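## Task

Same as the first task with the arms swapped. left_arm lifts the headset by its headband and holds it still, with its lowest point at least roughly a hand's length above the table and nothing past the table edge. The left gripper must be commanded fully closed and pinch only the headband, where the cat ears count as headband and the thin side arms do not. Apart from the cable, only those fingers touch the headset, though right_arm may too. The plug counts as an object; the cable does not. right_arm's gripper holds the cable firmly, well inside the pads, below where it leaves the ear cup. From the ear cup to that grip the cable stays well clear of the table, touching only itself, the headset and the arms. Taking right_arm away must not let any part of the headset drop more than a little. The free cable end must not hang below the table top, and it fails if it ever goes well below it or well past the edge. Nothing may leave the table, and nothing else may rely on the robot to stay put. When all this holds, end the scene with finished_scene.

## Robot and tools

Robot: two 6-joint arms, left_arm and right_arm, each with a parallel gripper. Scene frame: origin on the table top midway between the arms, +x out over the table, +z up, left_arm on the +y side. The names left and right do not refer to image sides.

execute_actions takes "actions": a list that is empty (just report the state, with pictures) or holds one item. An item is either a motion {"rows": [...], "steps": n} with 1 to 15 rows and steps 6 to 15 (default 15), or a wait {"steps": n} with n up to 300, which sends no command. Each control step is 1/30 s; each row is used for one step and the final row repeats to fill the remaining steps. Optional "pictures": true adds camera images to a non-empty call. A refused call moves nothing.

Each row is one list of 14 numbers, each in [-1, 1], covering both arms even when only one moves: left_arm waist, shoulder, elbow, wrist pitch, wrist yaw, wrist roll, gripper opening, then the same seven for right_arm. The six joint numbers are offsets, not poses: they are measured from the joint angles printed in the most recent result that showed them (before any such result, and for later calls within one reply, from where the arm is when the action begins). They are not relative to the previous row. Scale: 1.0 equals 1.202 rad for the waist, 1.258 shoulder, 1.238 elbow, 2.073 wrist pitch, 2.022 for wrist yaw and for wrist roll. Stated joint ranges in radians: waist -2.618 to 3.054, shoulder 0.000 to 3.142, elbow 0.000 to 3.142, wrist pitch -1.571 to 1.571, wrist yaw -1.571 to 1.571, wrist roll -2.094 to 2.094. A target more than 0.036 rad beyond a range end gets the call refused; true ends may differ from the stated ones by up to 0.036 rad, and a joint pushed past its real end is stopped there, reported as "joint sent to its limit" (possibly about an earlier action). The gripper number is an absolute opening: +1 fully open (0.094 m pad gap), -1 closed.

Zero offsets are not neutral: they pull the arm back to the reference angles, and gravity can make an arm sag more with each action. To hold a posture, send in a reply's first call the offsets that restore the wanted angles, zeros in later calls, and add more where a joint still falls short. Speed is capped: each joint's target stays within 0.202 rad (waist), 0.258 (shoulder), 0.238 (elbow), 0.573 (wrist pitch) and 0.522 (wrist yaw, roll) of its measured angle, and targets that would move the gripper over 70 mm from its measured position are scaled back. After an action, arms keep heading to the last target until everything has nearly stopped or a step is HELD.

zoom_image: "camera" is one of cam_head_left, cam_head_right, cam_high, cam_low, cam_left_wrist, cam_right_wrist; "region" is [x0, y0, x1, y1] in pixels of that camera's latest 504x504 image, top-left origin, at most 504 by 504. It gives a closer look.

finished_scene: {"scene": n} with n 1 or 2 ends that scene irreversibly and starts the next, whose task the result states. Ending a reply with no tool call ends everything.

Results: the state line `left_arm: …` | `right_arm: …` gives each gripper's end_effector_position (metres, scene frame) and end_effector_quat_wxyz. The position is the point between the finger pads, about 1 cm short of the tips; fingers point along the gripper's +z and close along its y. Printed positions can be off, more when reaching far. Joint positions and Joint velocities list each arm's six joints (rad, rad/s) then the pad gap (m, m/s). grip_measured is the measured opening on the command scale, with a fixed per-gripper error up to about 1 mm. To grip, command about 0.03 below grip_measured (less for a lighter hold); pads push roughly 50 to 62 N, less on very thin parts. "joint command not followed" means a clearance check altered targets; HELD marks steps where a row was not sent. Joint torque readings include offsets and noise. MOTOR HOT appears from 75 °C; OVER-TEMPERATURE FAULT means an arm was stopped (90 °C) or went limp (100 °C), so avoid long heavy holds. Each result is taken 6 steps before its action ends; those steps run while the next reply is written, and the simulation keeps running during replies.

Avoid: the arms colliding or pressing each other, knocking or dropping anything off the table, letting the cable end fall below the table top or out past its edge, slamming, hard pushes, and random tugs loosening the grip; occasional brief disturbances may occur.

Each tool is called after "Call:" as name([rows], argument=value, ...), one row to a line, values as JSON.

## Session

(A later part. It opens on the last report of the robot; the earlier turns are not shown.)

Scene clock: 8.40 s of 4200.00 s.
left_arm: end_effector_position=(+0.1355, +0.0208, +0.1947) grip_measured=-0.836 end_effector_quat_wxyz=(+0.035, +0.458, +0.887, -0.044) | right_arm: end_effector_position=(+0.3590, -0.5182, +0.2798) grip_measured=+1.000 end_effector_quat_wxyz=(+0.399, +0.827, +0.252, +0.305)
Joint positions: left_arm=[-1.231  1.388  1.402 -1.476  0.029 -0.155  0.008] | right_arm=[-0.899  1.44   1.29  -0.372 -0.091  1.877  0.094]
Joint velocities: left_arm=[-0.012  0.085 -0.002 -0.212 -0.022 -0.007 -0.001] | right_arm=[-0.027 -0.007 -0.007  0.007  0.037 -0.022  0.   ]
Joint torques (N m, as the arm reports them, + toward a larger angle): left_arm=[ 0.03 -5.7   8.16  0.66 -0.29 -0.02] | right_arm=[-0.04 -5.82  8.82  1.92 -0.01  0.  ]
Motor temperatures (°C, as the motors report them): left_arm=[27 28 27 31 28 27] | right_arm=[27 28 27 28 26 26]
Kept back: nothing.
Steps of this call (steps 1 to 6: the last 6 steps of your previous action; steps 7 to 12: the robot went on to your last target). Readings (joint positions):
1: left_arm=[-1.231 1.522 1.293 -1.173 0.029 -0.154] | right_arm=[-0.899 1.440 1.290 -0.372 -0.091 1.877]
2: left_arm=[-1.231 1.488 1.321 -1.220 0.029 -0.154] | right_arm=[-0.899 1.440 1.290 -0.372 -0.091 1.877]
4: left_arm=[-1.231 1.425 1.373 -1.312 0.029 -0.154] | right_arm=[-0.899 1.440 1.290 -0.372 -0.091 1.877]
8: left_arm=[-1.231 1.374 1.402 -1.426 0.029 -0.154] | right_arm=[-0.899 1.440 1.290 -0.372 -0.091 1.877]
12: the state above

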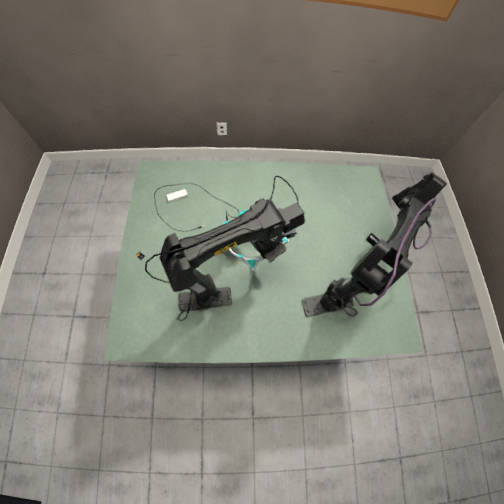

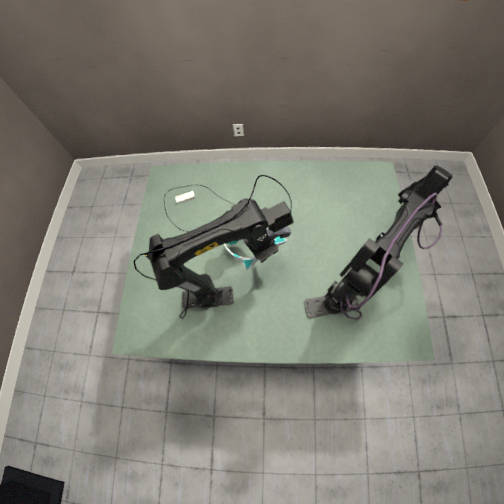

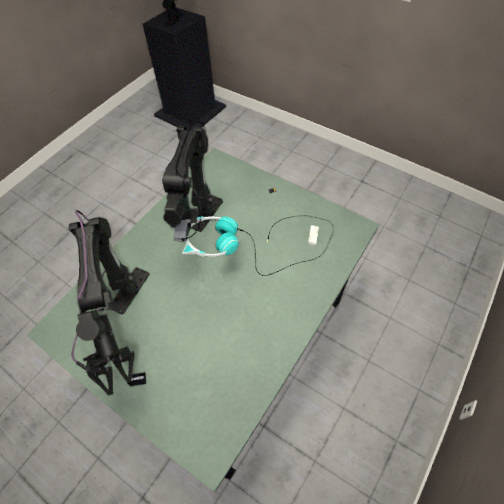

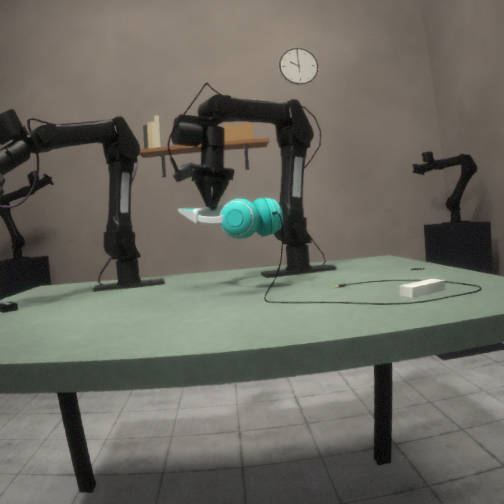

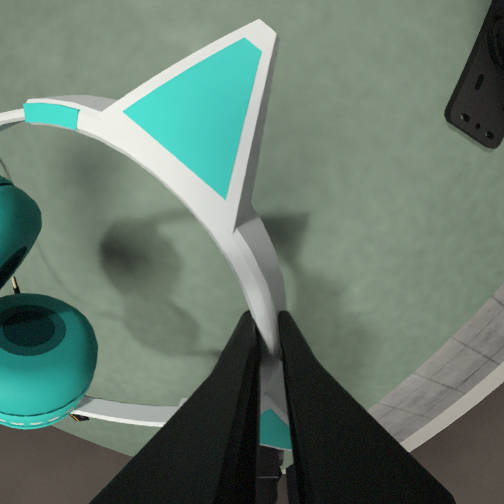

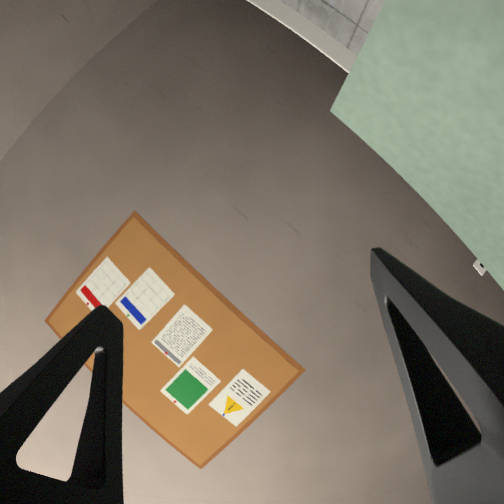

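Call:
execute_actions([
  {"rows":[[0.02,0.015,0.02,0.03,0,0,-1,0,0,0,0,0,0,1],[0.04,0.03,0.04,0.06,0,0,-1,0,0,0,0,0,0,1],[0.065,0.045,0.06,0.09,0,-0.02,-1,0,0,0,0,0,0,1],[0.09,0.06,0.08,0.12,0,-0.05,-1,0,0,0,0,0,0,1],[0.115,0.075,0.095,0.155,0,-0.08,-1,0,0,0,0,0,0,1],[0.14,0.09,0.11,0.19,0,-0.12,-1,0,0,0,0,0,0,1],[0.165,0.105,0.125,0.225,0,-0.16,-1,0,0,0,0,0,0,1],[0.19,0.12,0.14,0.26,0,-0.2,-1,0,0,0,0,0,0,1],[0.22,0.135,0.155,0.3,0,-0.24,-1,0,0,0,0,0,0,1],[0.25,0.15,0.165,0.34,0,-0.28,-1,0,0,0,0,0,0,1],[0.275,0.16,0.175,0.374,0,-0.319,-1,0,0,0,0,0,0,1]],"steps":15},
])

Call:
execute_actions([
  {"steps":12},
], pictures=true)

Scene clock: 9.40 s of 4200.00 s.
left_arm: end_effector_position=(+0.2279, -0.0381, +0.2058) grip_measured=-0.836 end_effector_quat_wxyz=(+0.128, +0.282, +0.942, -0.130) | right_arm: end_effector_position=(+0.3590, -0.5182, +0.2798) grip_measured=+1.000 end_effector_quat_wxyz=(+0.399, +0.827, +0.252, +0.305)
Joint positions: left_arm=[-1.052  1.52   1.502 -1.189  0.057 -0.355  0.008] | right_arm=[-0.899  1.44   1.29  -0.372 -0.091  1.877  0.094]
Joint velocities: left_arm=[ 0.706  0.505  0.383  1.516  0.007 -1.341  0.   ] | right_arm=[-0.002  0.012  0.002  0.007 -0.037 -0.022  0.   ]
Joint torques (N m, as the arm reports them, + toward a larger angle): left_arm=[ 0.68 -8.2  10.68  1.15 -0.29  0.01] | right_arm=[-0.04 -5.75  8.78  1.94  0.01  0.01]
Motor temperatures (°C, as the motors report them): left_arm=[27 28 27 31 28 27] | right_arm=[27 28 27 28 26 26]
Steps of this call (steps 1 to 21: the robot went on to your last target; steps 22 to 30: the first 9 steps of this action). Readings (joint positions):
22: left_arm=[-1.229 1.391 1.402 -1.488 0.033 -0.155] | right_arm=[-0.899 1.440 1.290 -0.372 -0.091 1.877]
23: left_arm=[-1.222 1.395 1.402 -1.474 0.039 -0.155] | right_arm=[-0.899 1.440 1.290 -0.372 -0.091 1.877]
25: left_arm=[-1.185 1.421 1.423 -1.429 0.049 -0.177] | right_arm=[-0.899 1.440 1.290 -0.372 -0.091 1.877]
29: left_arm=[-1.078 1.501 1.488 -1.242 0.056 -0.311] | right_arm=[-0.899 1.440 1.290 -0.372 -0.091 1.877]
30: the state above

Scene clock: 9.80 s of 4200.00 s.
left_arm: end_effector_position=(+0.3489, -0.0801, +0.2586) grip_measured=-0.836 end_effector_quat_wxyz=(+0.258, +0.013, +0.925, -0.280) | right_arm: end_effector_position=(+0.3590, -0.5182, +0.2798) grip_measured=+1.000 end_effector_quat_wxyz=(+0.399, +0.827, +0.252, +0.305)
Joint positions: left_arm=[-0.896  1.609  1.579 -0.761  0.049 -0.763  0.008] | right_arm=[-0.899  1.44   1.29  -0.372 -0.091  1.877  0.094]
Joint velocities: left_arm=[-0.012 -0.007 -0.007  0.227  0.007 -0.344 -0.   ] | right_arm=[-0.002  0.002 -0.007 -0.022  0.007 -0.007  0.   ]
Joint torques (N m, as the arm reports them, + toward a larger angle): left_arm=[ -0.35 -10.77  11.42   2.05  -0.21   0.08] | right_arm=[-0.02 -5.81  8.78  1.96 -0.02  0.01]
Motor temperatures (°C, as the motors report them): left_arm=[27 28 27 31 28 27] | right_arm=[27 28 27 28 26 26]
Kept back: nothing.
Steps of this call (steps 1 to 6: the last 6 steps of your previous action; steps 7 to 12: the robot went on to your last target). Readings (joint positions):
1: left_arm=[-1.026 1.538 1.514 -1.137 0.057 -0.402] | right_arm=[-0.899 1.440 1.290 -0.372 -0.091 1.877]
2: left_arm=[-1.000 1.554 1.524 -1.085 0.058 -0.452] | right_arm=[-0.899 1.440 1.290 -0.372 -0.091 1.877]
4: left_arm=[-0.950 1.582 1.542 -0.985 0.058 -0.551] | right_arm=[-0.899 1.440 1.290 -0.372 -0.091 1.877]
8: left_arm=[-0.897 1.609 1.568 -0.826 0.050 -0.700] | right_arm=[-0.899 1.440 1.290 -0.372 -0.091 1.877]
12: the state above

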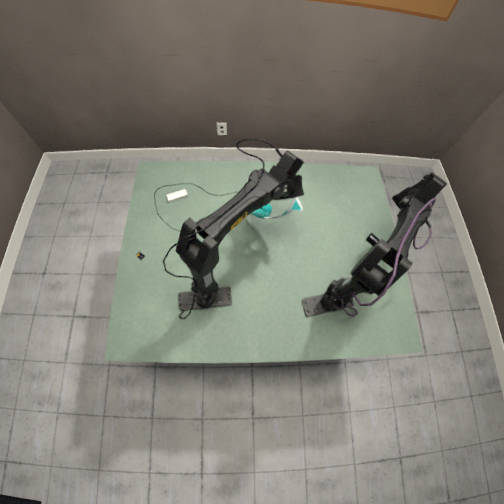

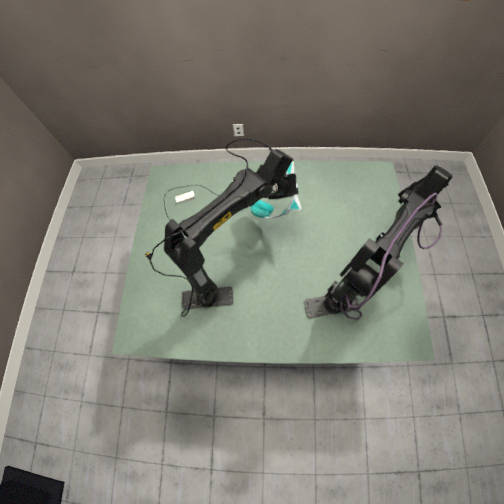

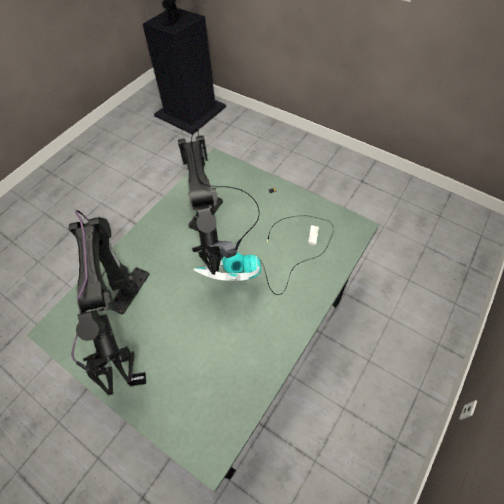

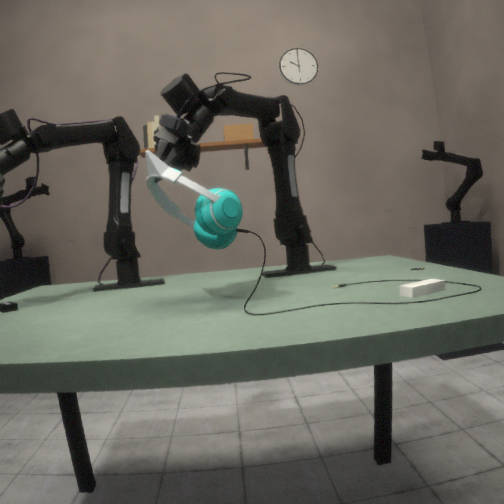

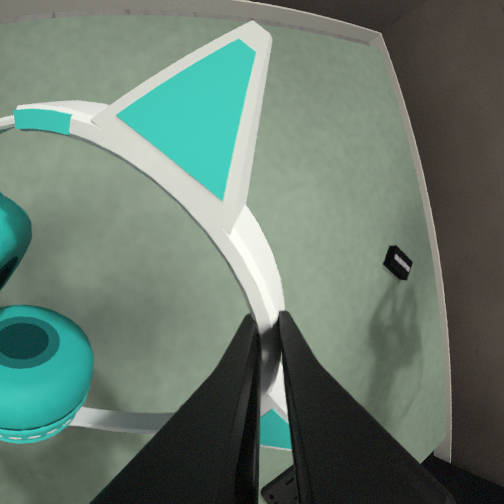

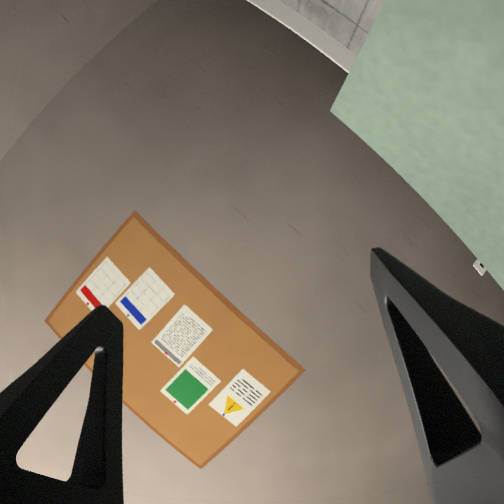

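Call:
execute_actions([
  {"rows":[[0.025,-0.025,-0.005,0.03,0,-0.04,-1,0,0,0,0,0,0,1],[0.05,-0.05,-0.01,0.06,0,-0.08,-1,0,0,0,0,0,0,1],[0.075,-0.075,-0.02,0.09,0,-0.12,-1,0,0,0,0,0,0,1],[0.1,-0.1,-0.03,0.12,0,-0.16,-1,0,0,0,0,0,0,1],[0.125,-0.125,-0.04,0.15,0,-0.2,-1,0,0,0,0,0,0,1],[0.15,-0.15,-0.05,0.18,-0.01,-0.24,-1,0,0,0,0,0,0,1],[0.175,-0.175,-0.06,0.21,-0.01,-0.28,-1,0,0,0,0,0,0,1],[0.2,-0.2,-0.07,0.24,-0.02,-0.32,-1,0,0,0,0,0,0,1],[0.225,-0.225,-0.08,0.27,-0.02,-0.36,-1,0,0,0,0,0,0,1],[0.25,-0.25,-0.085,0.3,-0.02,-0.39,-1,0,0,0,0,0,0,1],[0.271,-0.266,-0.09,0.32,-0.02,-0.40,-1,0,0,0,0,0,0,1]],"steps":15},
])

Call:
execute_actions([
  {"steps":15},
], pictures=true)

Scene clock: 10.57 s of 4200.00 s.
left_arm: end_effector_position=(+0.4024, -0.0215, +0.3244) grip_measured=-0.837 end_effector_quat_wxyz=(+0.308, -0.215, +0.838, -0.396) | right_arm: end_effector_position=(+0.3590, -0.5182, +0.2798) grip_measured=+1.000 end_effector_quat_wxyz=(+0.399, +0.827, +0.252, +0.305)
Joint positions: left_arm=[-0.717  1.479  1.506 -0.549  0.057 -1.127  0.008] | right_arm=[-0.899  1.44   1.29  -0.372 -0.091  1.877  0.094]
Joint velocities: left_arm=[ 0.716 -0.672 -0.222  0.886 -0.066 -1.311 -0.   ] | right_arm=[ 0.002  0.012 -0.002 -0.051 -0.081 -0.037  0.   ]
Joint torques (N m, as the arm reports them, + toward a larger angle): left_arm=[ -0.16 -11.38   8.13   2.67  -0.11   0.09] | right_arm=[ 0.05 -5.89  8.78  1.95 -0.02  0.01]
Motor temperatures (°C, as the motors report them): left_arm=[27 28 28 32 28 27] | right_arm=[27 28 27 28 26 26]
Steps of this call (steps 1 to 14: the robot went on to your last target; steps 15 to 23: the first 9 steps of this action). Readings (joint positions):
15: left_arm=[-0.893 1.609 1.579 -0.739 0.051 -0.813] | right_arm=[-0.899 1.440 1.290 -0.372 -0.091 1.877]
16: left_arm=[-0.887 1.606 1.576 -0.731 0.055 -0.832] | right_arm=[-0.899 1.440 1.290 -0.372 -0.091 1.877]
18: left_arm=[-0.852 1.582 1.553 -0.687 0.065 -0.906] | right_arm=[-0.899 1.440 1.290 -0.372 -0.091 1.877]
22: left_arm=[-0.744 1.502 1.514 -0.580 0.062 -1.082] | right_arm=[-0.899 1.440 1.290 -0.372 -0.091 1.877]
23: the state above

Scene clock: 11.07 s of 4200.00 s.
left_arm: end_effector_position=(+0.4116, +0.0559, +0.4826) grip_measured=-0.839 end_effector_quat_wxyz=(+0.385, -0.360, +0.599, -0.603) | right_arm: end_effector_position=(+0.3590, -0.5182, +0.2798) grip_measured=+1.000 end_effector_quat_wxyz=(+0.399, +0.827, +0.252, +0.305)
Joint positions: left_arm=[-0.57   1.284  1.474 -0.167  0.017 -1.544  0.008] | right_arm=[-0.899  1.44   1.29  -0.372 -0.091  1.877  0.094]
Joint velocities: left_arm=[-0.007  0.017  0.012  0.022 -0.037 -0.139  0.   ] | right_arm=[ 0.007 -0.002  0.012 -0.022 -0.007 -0.007  0.   ]
Joint torques (N m, as the arm reports them, + toward a larger angle): left_arm=[ 0.06 -6.22  7.1   3.03 -0.11 -0.01] | right_arm=[-0.05 -5.83  8.78  1.94 -0.01 -0.01]
Motor temperatures (°C, as the motors report them): left_arm=[27 28 28 32 28 27] | right_arm=[27 28 27 28 26 26]
Kept back: nothing.
Steps of this call (steps 1 to 6: the last 6 steps of your previous action; steps 7 to 15: the robot went on to your last target). Readings (joint positions):
1: left_arm=[-0.692 1.456 1.500 -0.518 0.054 -1.172] | right_arm=[-0.899 1.440 1.290 -0.372 -0.091 1.877]
2: left_arm=[-0.668 1.433 1.494 -0.486 0.051 -1.215] | right_arm=[-0.899 1.440 1.290 -0.372 -0.091 1.877]
4: left_arm=[-0.625 1.389 1.483 -0.420 0.044 -1.297] | right_arm=[-0.899 1.440 1.290 -0.372 -0.091 1.877]
8: left_arm=[-0.574 1.316 1.474 -0.281 0.023 -1.445] | right_arm=[-0.899 1.440 1.290 -0.372 -0.091 1.877]
15: the state above

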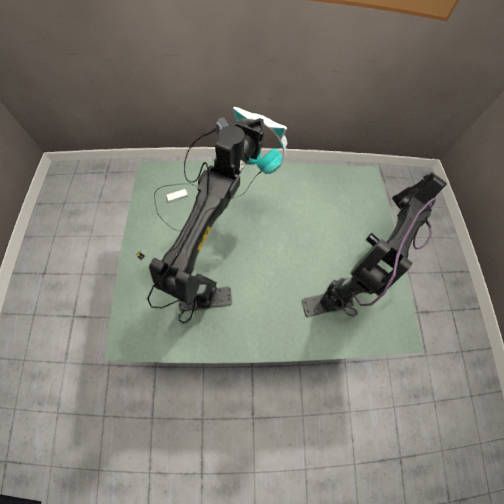

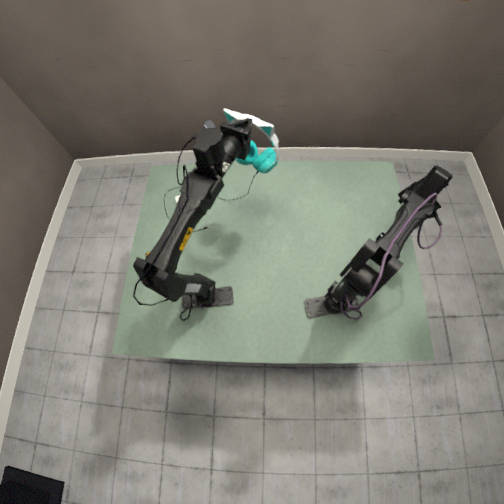

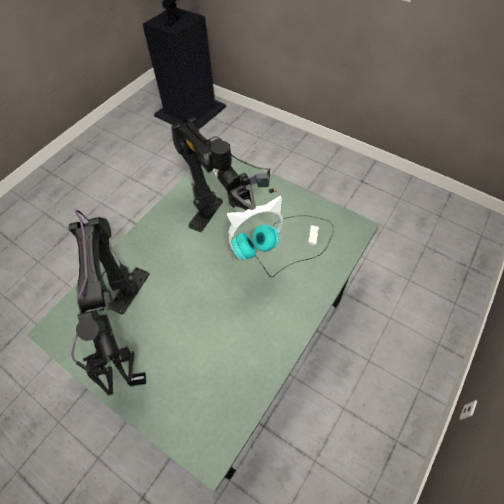

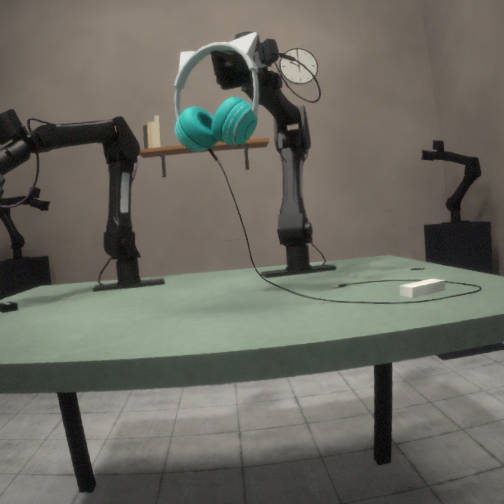

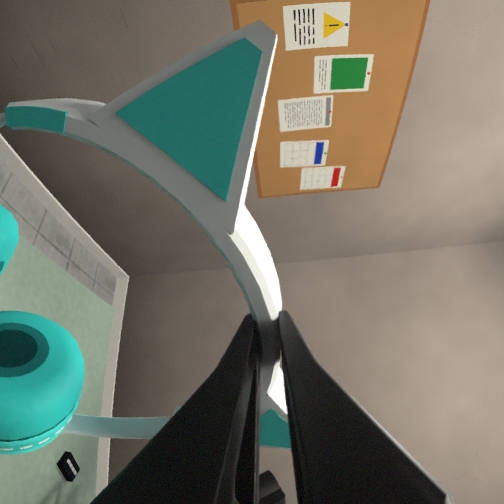

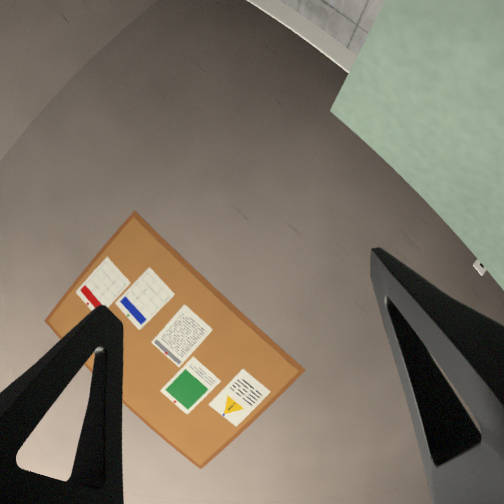

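Call:
execute_actions([
  {"rows":[[0,-0.006,0.012,0.02,0,0,-1,0.2,0.05,-0.15,0.2,0.045,-0.3,1],[0,-0.006,0.012,0.02,0,0,-1,0.5,0.1,-0.3,0.4,0.045,-0.6,1],[0,-0.006,0.012,0.02,0,0,-1,0.8,0.15,-0.45,0.55,0.045,-0.928,1],[0,-0.006,0.012,0.02,0,0,-1,1,0.22,-0.59,0.676,0.045,-0.928,1]],"steps":15},
])

Call:
execute_actions([
  {"steps":25},
], pictures=true)

Scene clock: 12.30 s of 4200.00 s.
left_arm: end_effector_position=(+0.4116, +0.0559, +0.4797) grip_measured=-0.839 end_effector_quat_wxyz=(+0.378, -0.366, +0.600, -0.602) | right_arm: end_effector_position=(+0.4627, -0.4040, +0.1366) grip_measured=+1.000 end_effector_quat_wxyz=(+0.459, +0.636, +0.571, +0.243)
Joint positions: left_arm=[-0.57   1.284  1.474 -0.179  0.017 -1.558  0.008] | right_arm=[-0.546  1.677  0.895  0.302 -0.019  1.315  0.094]
Joint velocities: left_arm=[ 0.007  0.017  0.012 -0.051 -0.007  0.037 -0.001] | right_arm=[ 1.516  0.896 -1.966  2.63   0.139 -2.264  0.   ]
Joint torques (N m, as the arm reports them, + toward a larger angle): left_arm=[-0.02 -5.95  9.07  2.85 -0.03  0.13] | right_arm=[ 1.87 -9.67  7.21  1.72 -0.12 -0.05]
Motor temperatures (°C, as the motors report them): left_arm=[27 28 28 33 28 27] | right_arm=[27 28 27 29 26 26]
Steps of this call (steps 1 to 28: the robot went on to your last target; steps 29 to 37: the first 9 steps of this action). Readings (joint positions):
29: left_arm=[-0.570 1.284 1.474 -0.167 0.017 -1.567] | right_arm=[-0.879 1.441 1.264 -0.320 -0.070 1.815]
30: left_arm=[-0.570 1.284 1.474 -0.169 0.017 -1.565] | right_arm=[-0.844 1.444 1.222 -0.228 -0.050 1.742]
32: left_arm=[-0.570 1.284 1.474 -0.174 0.017 -1.562] | right_arm=[-0.760 1.489 1.145 -0.083 -0.043 1.634]
36: left_arm=[-0.570 1.284 1.474 -0.179 0.017 -1.559] | right_arm=[-0.598 1.643 0.961 0.214 -0.024 1.393]
37: the state above

Scene clock: 13.13 s of 4200.00 s.
left_arm: end_effector_position=(+0.4116, +0.0559, +0.4794) grip_measured=-0.839 end_effector_quat_wxyz=(+0.378, -0.366, +0.601, -0.601) | right_arm: end_effector_position=(+0.4126, -0.0172, +0.1267) grip_measured=+1.000 end_effector_quat_wxyz=(+0.616, -0.175, +0.750, +0.166)
Joint positions: left_arm=[-0.57   1.284  1.474 -0.18   0.017 -1.557  0.008] | right_arm=[ 0.311  1.744  0.552  1.004 -0.009  0.033  0.094]
Joint velocities: left_arm=[ 0.007 -0.002 -0.007 -0.095  0.007  0.037 -0.001] | right_arm=[-0.012  0.002  0.007  0.007  0.007 -0.081  0.   ]
Joint torques (N m, as the arm reports them, + toward a larger angle): left_arm=[ 0.   -5.89  9.05  2.84 -0.02  0.14] | right_arm=[-0.59 -8.73  7.12  2.32  0.09 -0.08]
Motor temperatures (°C, as the motors report them): left_arm=[27 28 28 33 28 27] | right_arm=[27 28 27 29 26 26]
Kept back: nothing.
Steps of this call (steps 1 to 6: the last 6 steps of your previous action; steps 7 to 25: the robot went on to your last target). Readings (joint positions):
1: left_arm=[-0.570 1.284 1.474 -0.179 0.017 -1.558] | right_arm=[-0.488 1.705 0.824 0.391 -0.016 1.234]
2: left_arm=[-0.570 1.284 1.474 -0.180 0.017 -1.558] | right_arm=[-0.426 1.725 0.748 0.477 -0.014 1.151]
4: left_arm=[-0.570 1.284 1.474 -0.180 0.017 -1.558] | right_arm=[-0.296 1.747 0.621 0.605 -0.015 0.992]
8: left_arm=[-0.570 1.284 1.474 -0.180 0.017 -1.557] | right_arm=[-0.071 1.753 0.552 0.738 -0.016 0.718]
25: the state above

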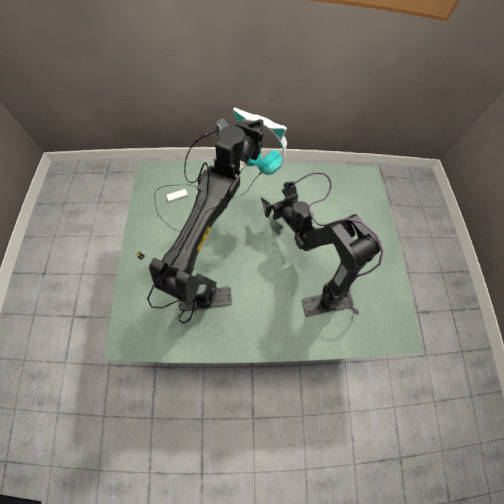

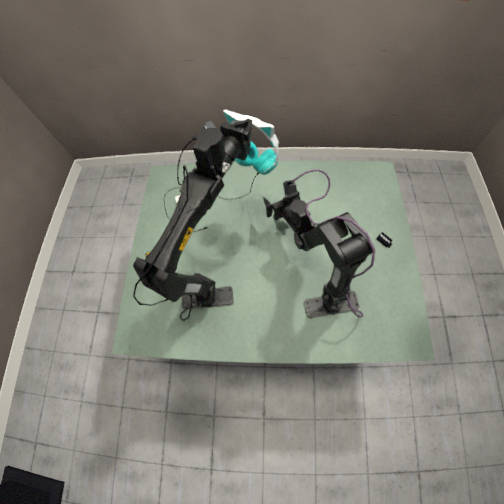

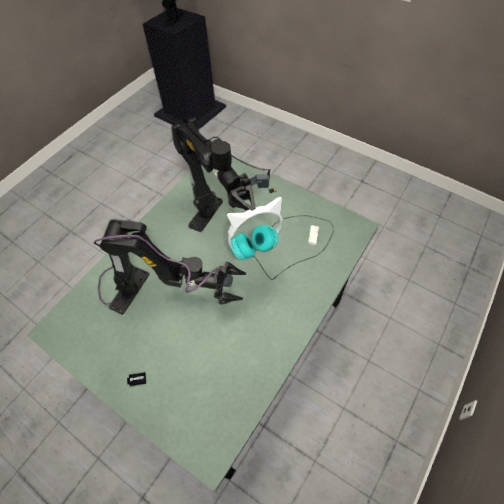

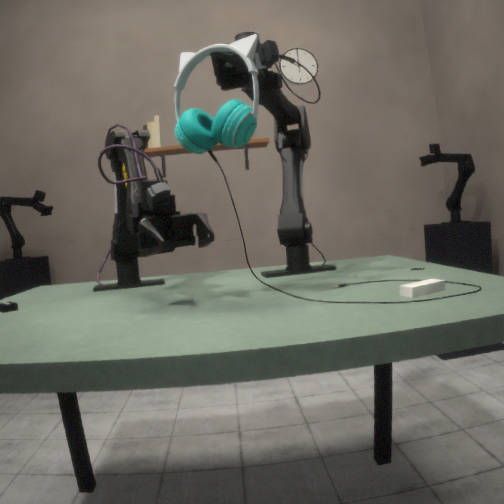

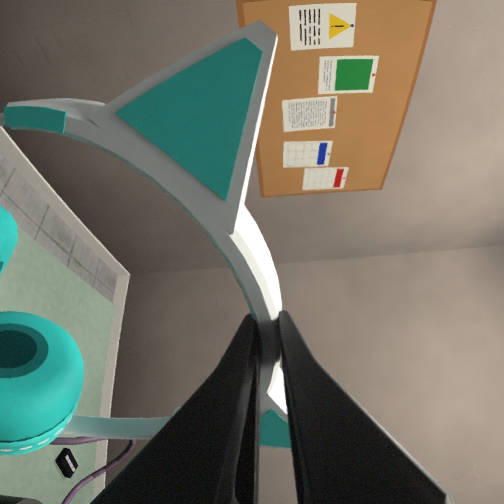

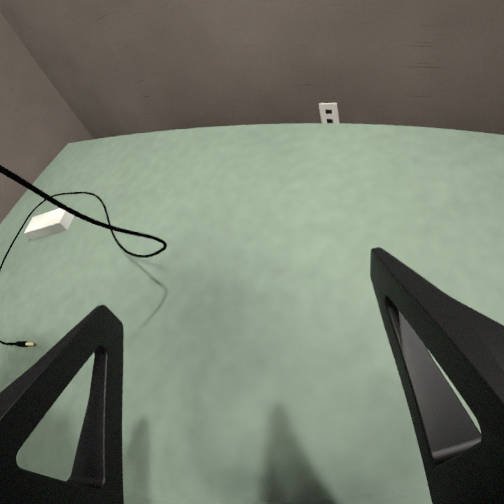

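Call:
execute_actions(actions=[])

Scene clock: 13.83 s of 4200.00 s.
left_arm: end_effector_position=(+0.4116, +0.0559, +0.4794) grip_measured=-0.839 end_effector_quat_wxyz=(+0.378, -0.366, +0.601, -0.601) | right_arm: end_effector_position=(+0.4130, -0.0175, +0.1275) grip_measured=+1.000 end_effector_quat_wxyz=(+0.619, -0.182, +0.748, +0.158)
Joint positions: left_arm=[-0.57   1.284  1.474 -0.18   0.017 -1.557  0.008] | right_arm=[ 0.311  1.744  0.552  1.007 -0.006  0.01   0.094]
Joint velocities: left_arm=[-0.017 -0.002 -0.002  0.022  0.051 -0.007  0.   ] | right_arm=[ 0.007  0.007 -0.007 -0.007 -0.007  0.022  0.   ]
Joint torques (N m, as the arm reports them, + toward a larger angle): left_arm=[ 0.02 -5.93  9.09  2.85 -0.03  0.12] | right_arm=[-0.61 -8.65  7.14  2.34  0.09 -0.09]
Motor temperatures (°C, as the motors report them): left_arm=[27 28 29 34 28 27] | right_arm=[27 28 27 29 26 26]
Kept back: nothing.
Steps of this call (steps 1 to 21: the robot went on to your last target). Readings (joint positions):
1: left_arm=[-0.570 1.284 1.474 -0.180 0.017 -1.557] | right_arm=[0.311 1.744 0.552 1.004 -0.008 0.028]
2: left_arm=[-0.570 1.284 1.474 -0.180 0.017 -1.557] | right_arm=[0.311 1.744 0.552 1.005 -0.008 0.024]
4: left_arm=[-0.570 1.284 1.474 -0.180 0.017 -1.557] | right_arm=[0.311 1.744 0.552 1.006 -0.007 0.019]
8: left_arm=[-0.570 1.284 1.474 -0.180 0.017 -1.557] | right_arm=[0.311 1.744 0.552 1.007 -0.006 0.014]
21: the state above

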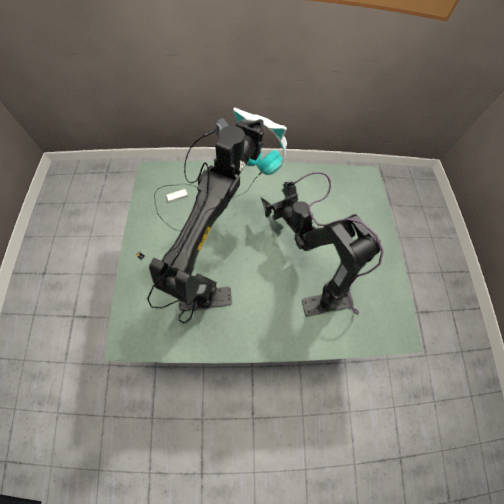

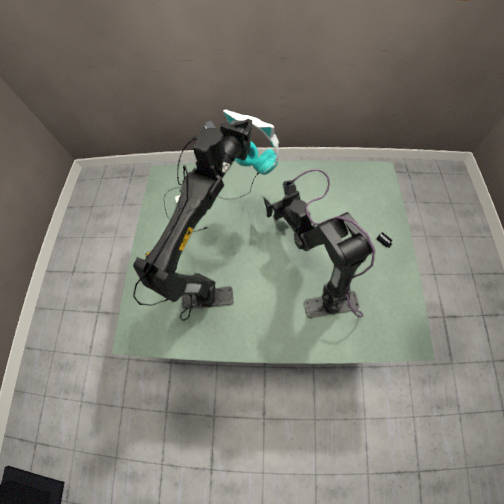

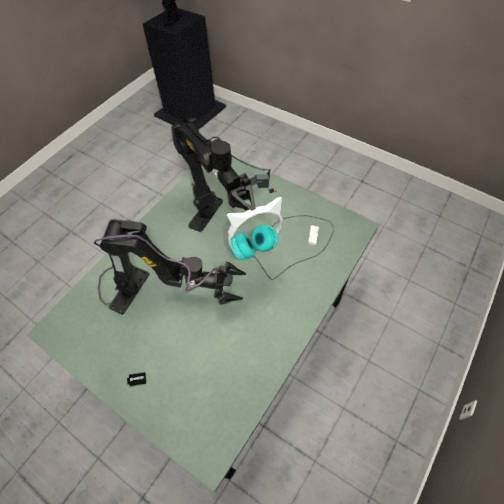

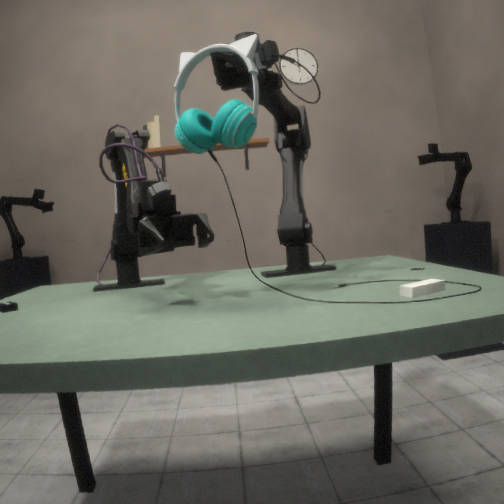

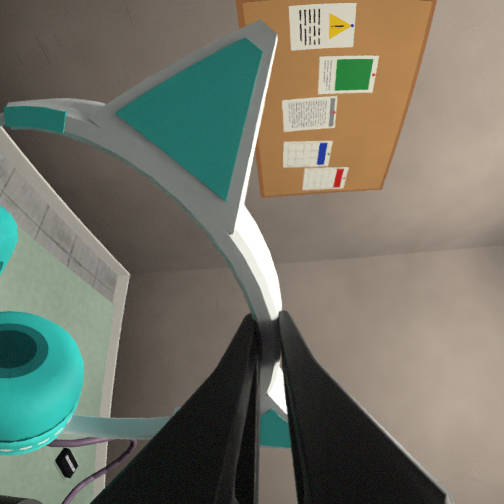

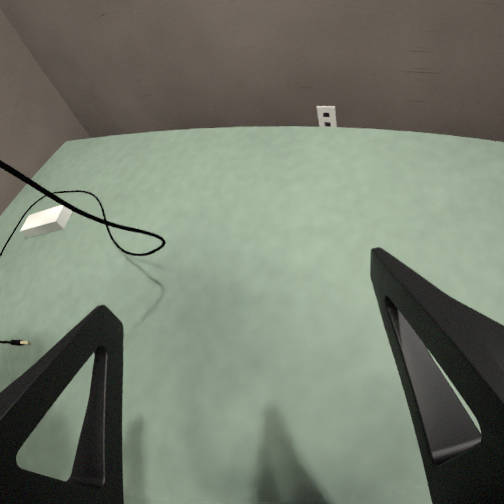

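Call:
execute_actions([
  {"rows":[[0,-0.006,0.012,0.02,0,0,-1,0.16,-0.006,0.008,0.003,0,0,1]],"steps":15},
], pictures=true)

Scene clock: 14.33 s of 4200.00 s.
left_arm: end_effector_position=(+0.4116, +0.0559, +0.4766) grip_measured=-0.839 end_effector_quat_wxyz=(+0.376, -0.368, +0.604, -0.598) | right_arm: end_effector_position=(+0.3606, +0.0606, +0.1275) grip_measured=+1.000 end_effector_quat_wxyz=(+0.598, -0.259, +0.724, +0.224)
Joint positions: left_arm=[-0.57   1.284  1.474 -0.192  0.017 -1.557  0.008] | right_arm=[ 0.514  1.744  0.552  1.007 -0.015  0.012  0.094]
Joint velocities: left_arm=[-0.012 -0.022 -0.002 -0.022 -0.022 -0.037 -0.   ] | right_arm=[-0.085 -0.007  0.012  0.007  0.022 -0.007  0.   ]
Joint torques (N m, as the arm reports them, + toward a larger angle): left_arm=[-0.05 -5.9   9.09  2.86 -0.02  0.  ] | right_arm=[-0.51 -7.13  7.34  2.16  0.06 -0.01]
Motor temperatures (°C, as the motors report them): left_arm=[27 28 29 34 28 27] | right_arm=[27 28 27 29 26 26]
Steps of this call (steps 1 to 6: the robot went on to your last target; steps 7 to 15: the first 9 steps of this action). Readings (joint positions):
7: left_arm=[-0.570 1.284 1.474 -0.181 0.017 -1.557] | right_arm=[0.331 1.744 0.552 1.007 0.008 0.011]
8: left_arm=[-0.570 1.284 1.474 -0.183 0.017 -1.557] | right_arm=[0.373 1.744 0.552 1.007 0.017 0.012]
10: left_arm=[-0.570 1.284 1.474 -0.187 0.017 -1.557] | right_arm=[0.470 1.744 0.552 1.007 0.004 0.012]
14: left_arm=[-0.570 1.284 1.474 -0.191 0.017 -1.557] | right_arm=[0.517 1.744 0.552 1.007 -0.015 0.012]
15: the state above

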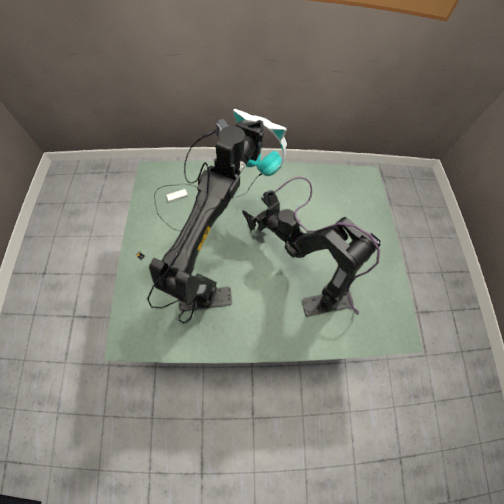

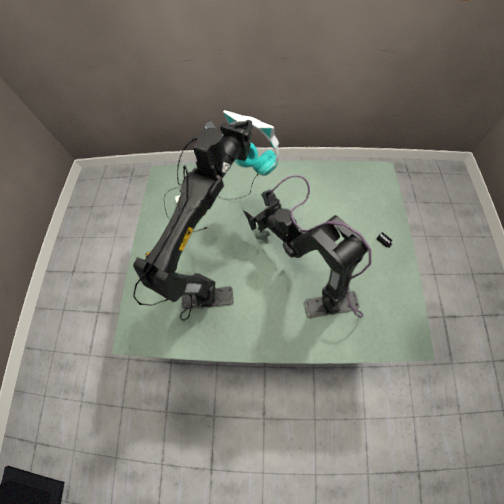

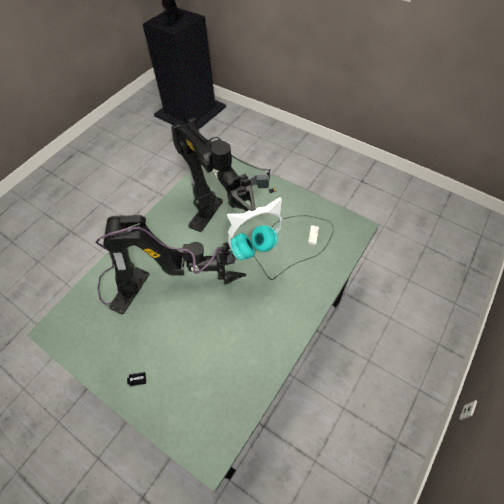

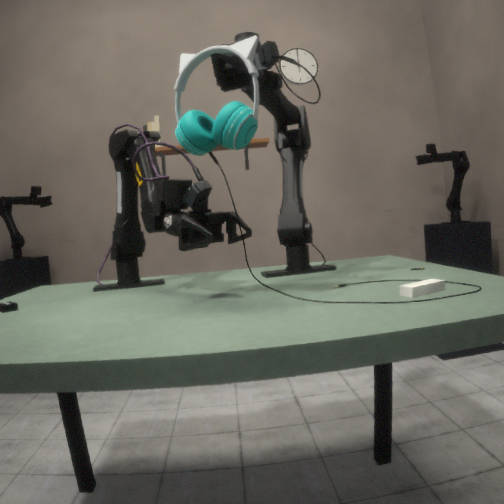

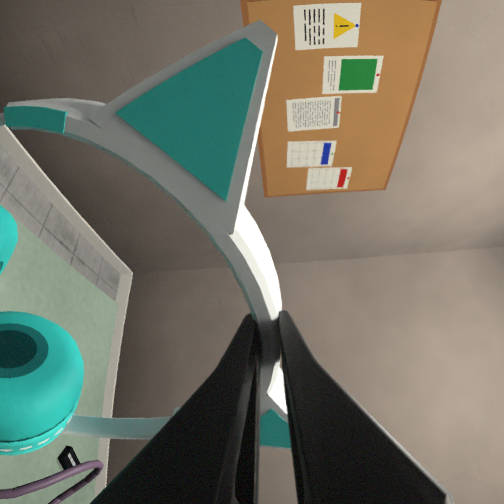

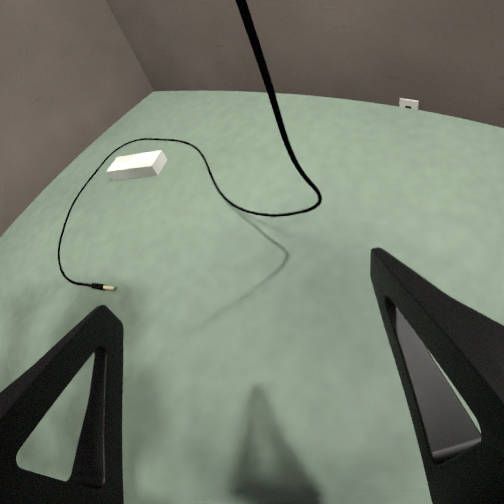

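Call:
execute_actions([
  {"rows":[[0,-0.006,0.012,0.03,0,0,-1,0,0.06,0.09,-0.01,0,0,1],[0,-0.006,0.012,0.03,0,0,-1,0,0.12,0.175,-0.02,0,0,1],[0,-0.006,0.012,0.03,0,0,-1,0,0.172,0.257,-0.03,0,0,0.6]],"steps":15},
], pictures=true)

Call:
execute_actions([
  {"steps":10},
], pictures=true)

Scene clock: 15.23 s of 4200.00 s.
left_arm: end_effector_position=(+0.4116, +0.0559, +0.4763) grip_measured=-0.839 end_effector_quat_wxyz=(+0.376, -0.369, +0.605, -0.598) | right_arm: end_effector_position=(+0.4182, +0.1046, +0.1284) grip_measured=+0.602 end_effector_quat_wxyz=(+0.607, -0.254, +0.719, +0.224)
Joint positions: left_arm=[-0.57   1.284  1.474 -0.193  0.017 -1.557  0.008] | right_arm=[ 0.51   1.966  0.85   0.953 -0.012  0.012  0.075]
Joint velocities: left_arm=[-0.002  0.002  0.007  0.022  0.007  0.007 -0.   ] | right_arm=[ 0.007  0.002  0.002 -0.066  0.037 -0.007 -0.001]
Joint torques (N m, as the arm reports them, + toward a larger angle): left_arm=[ 0.06 -5.96  9.12  2.96 -0.01  0.01] | right_arm=[ 0.29 -9.32  8.72  2.08 -0.02  0.  ]
Motor temperatures (°C, as the motors report them): left_arm=[27 28 29 34 28 27] | right_arm=[27 29 27 29 26 26]
Steps of this call (steps 1 to 6: the last 6 steps of your previous action; steps 7 to 15: the robot went on to your last target; steps 16 to 18: nothing new was sent; steps 19 to 27: the first 9 steps of this action). Readings (joint positions):
19: left_arm=[-0.570 1.284 1.474 -0.193 0.017 -1.557] | right_arm=[0.510 1.752 0.562 1.004 -0.012 0.012]
20: left_arm=[-0.570 1.284 1.474 -0.193 0.017 -1.557] | right_arm=[0.510 1.782 0.601 0.996 -0.012 0.012]
22: left_arm=[-0.570 1.284 1.474 -0.193 0.017 -1.557] | right_arm=[0.510 1.891 0.744 0.977 -0.012 0.012]
26: left_arm=[-0.570 1.284 1.474 -0.193 0.017 -1.557] | right_arm=[0.510 1.966 0.850 0.954 -0.012 0.012]
27: the state above

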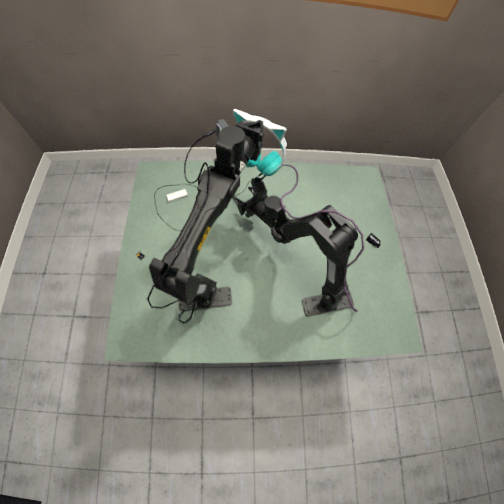

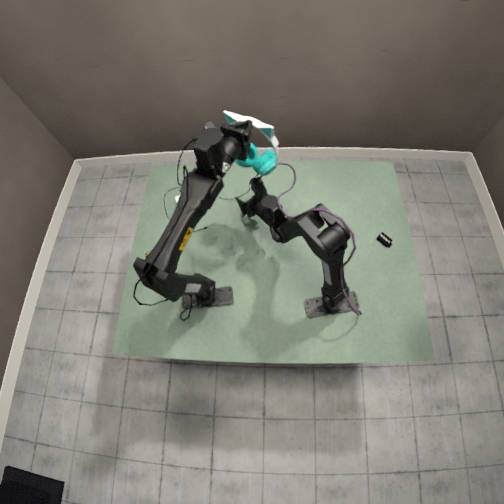

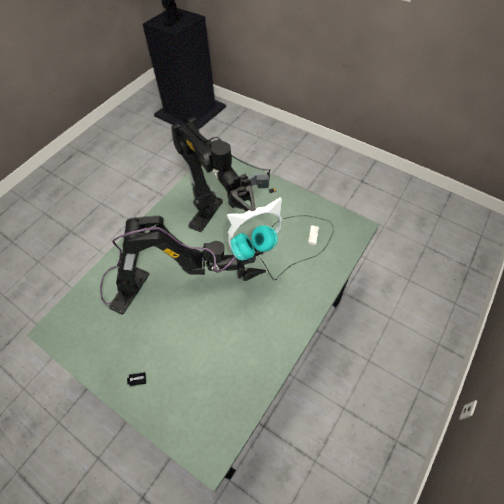

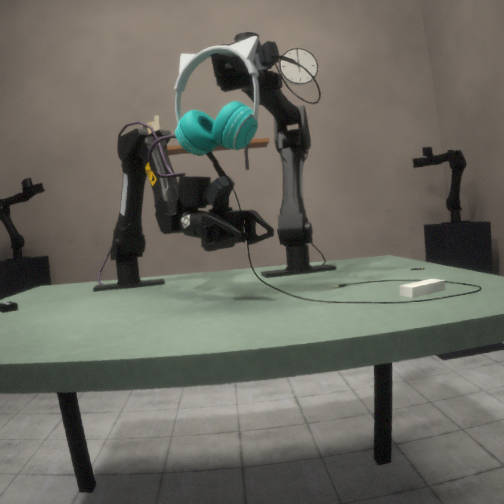

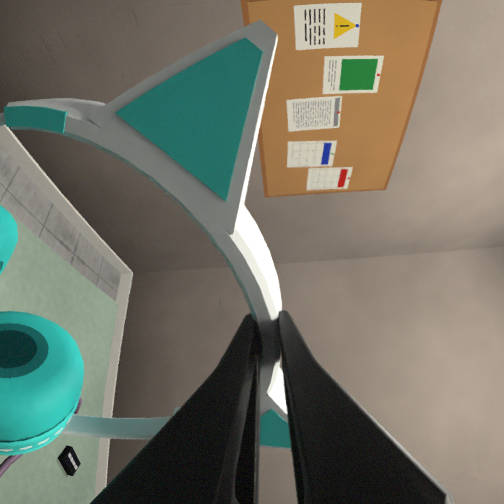

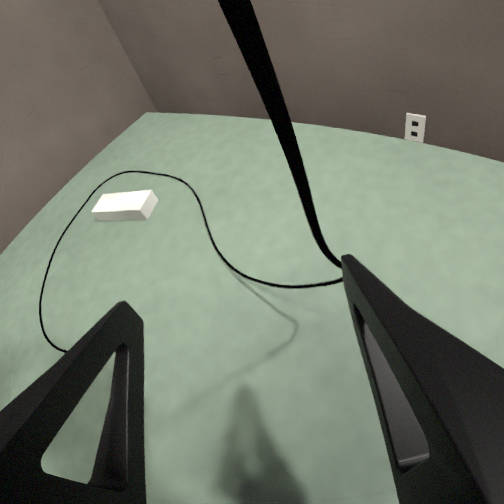

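Scene clock: 15.57 s of 4200.00 s.
left_arm: end_effector_position=(+0.4116, +0.0559, +0.4763) grip_measured=-0.839 end_effector_quat_wxyz=(+0.376, -0.369, +0.605, -0.598) | right_arm: end_effector_position=(+0.4178, +0.1043, +0.1257) grip_measured=+0.602 end_effector_quat_wxyz=(+0.603, -0.256, +0.722, +0.223)
Joint positions: left_arm=[-0.57   1.284  1.474 -0.193  0.017 -1.557  0.008] | right_arm=[ 0.51   1.966  0.85   0.941 -0.012  0.012  0.075]
Joint velocities: left_arm=[-0.002 -0.022 -0.012  0.066  0.081 -0.007 -0.   ] | right_arm=[-0.007 -0.002  0.017  0.007  0.037 -0.007  0.001]
Joint torques (N m, as the arm reports them, + toward a larger angle): left_arm=[ 0.   -5.99  9.12  2.96 -0.04  0.01] | right_arm=[ 0.25 -9.24  8.67  2.15 -0.01  0.01]
Motor temperatures (°C, as the motors report them): left_arm=[27 28 29 35 28 27] | right_arm=[27 29 27 29 26 26]
Kept back: nothing.
Steps of this call (steps 1 to 6: the last 6 steps of your previous action; steps 7 to 10: the robot went on to your last target). Readings (joint positions):
1: left_arm=[-0.570 1.284 1.474 -0.193 0.017 -1.557] | right_arm=[0.510 1.966 0.850 0.950 -0.012 0.012]
2: left_arm=[-0.570 1.284 1.474 -0.193 0.017 -1.557] | right_arm=[0.510 1.966 0.850 0.948 -0.012 0.012]
4: left_arm=[-0.570 1.284 1.474 -0.193 0.017 -1.557] | right_arm=[0.510 1.966 0.850 0.945 -0.012 0.012]
8: left_arm=[-0.570 1.284 1.474 -0.193 0.017 -1.557] | right_arm=[0.510 1.966 0.850 0.942 -0.012 0.012]
10: the state above

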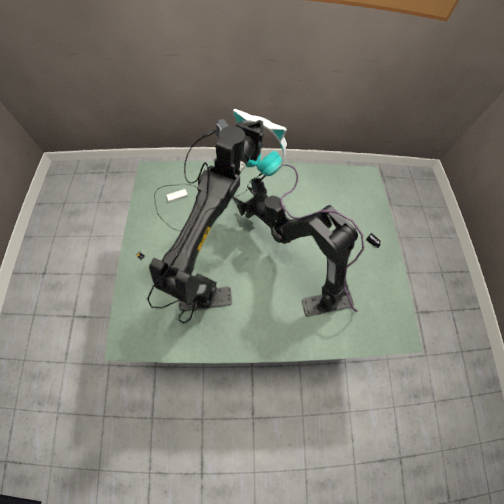

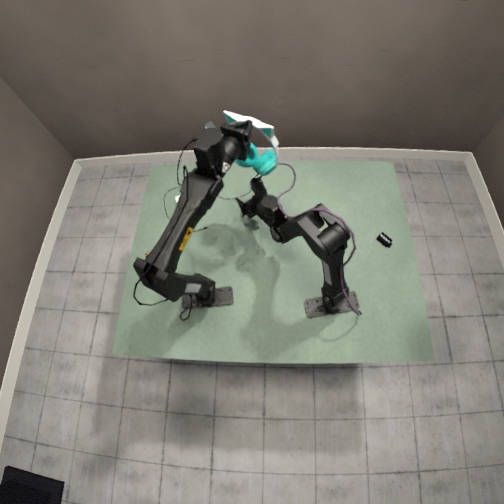

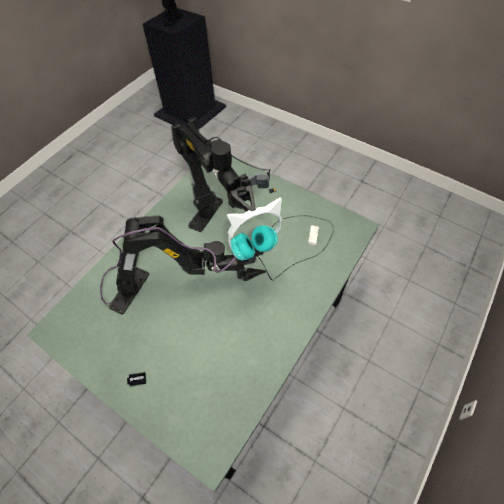

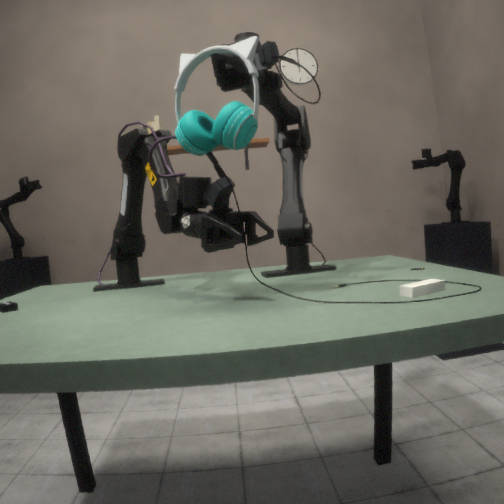

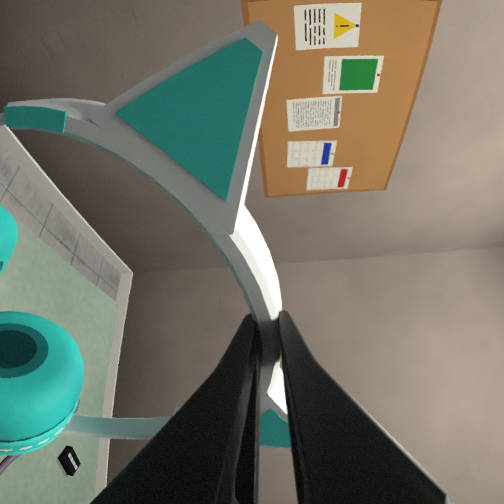

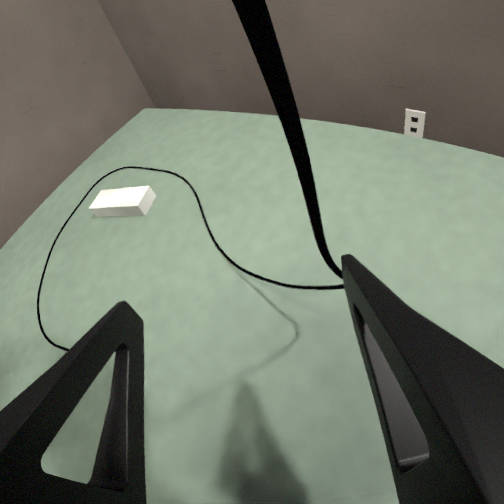

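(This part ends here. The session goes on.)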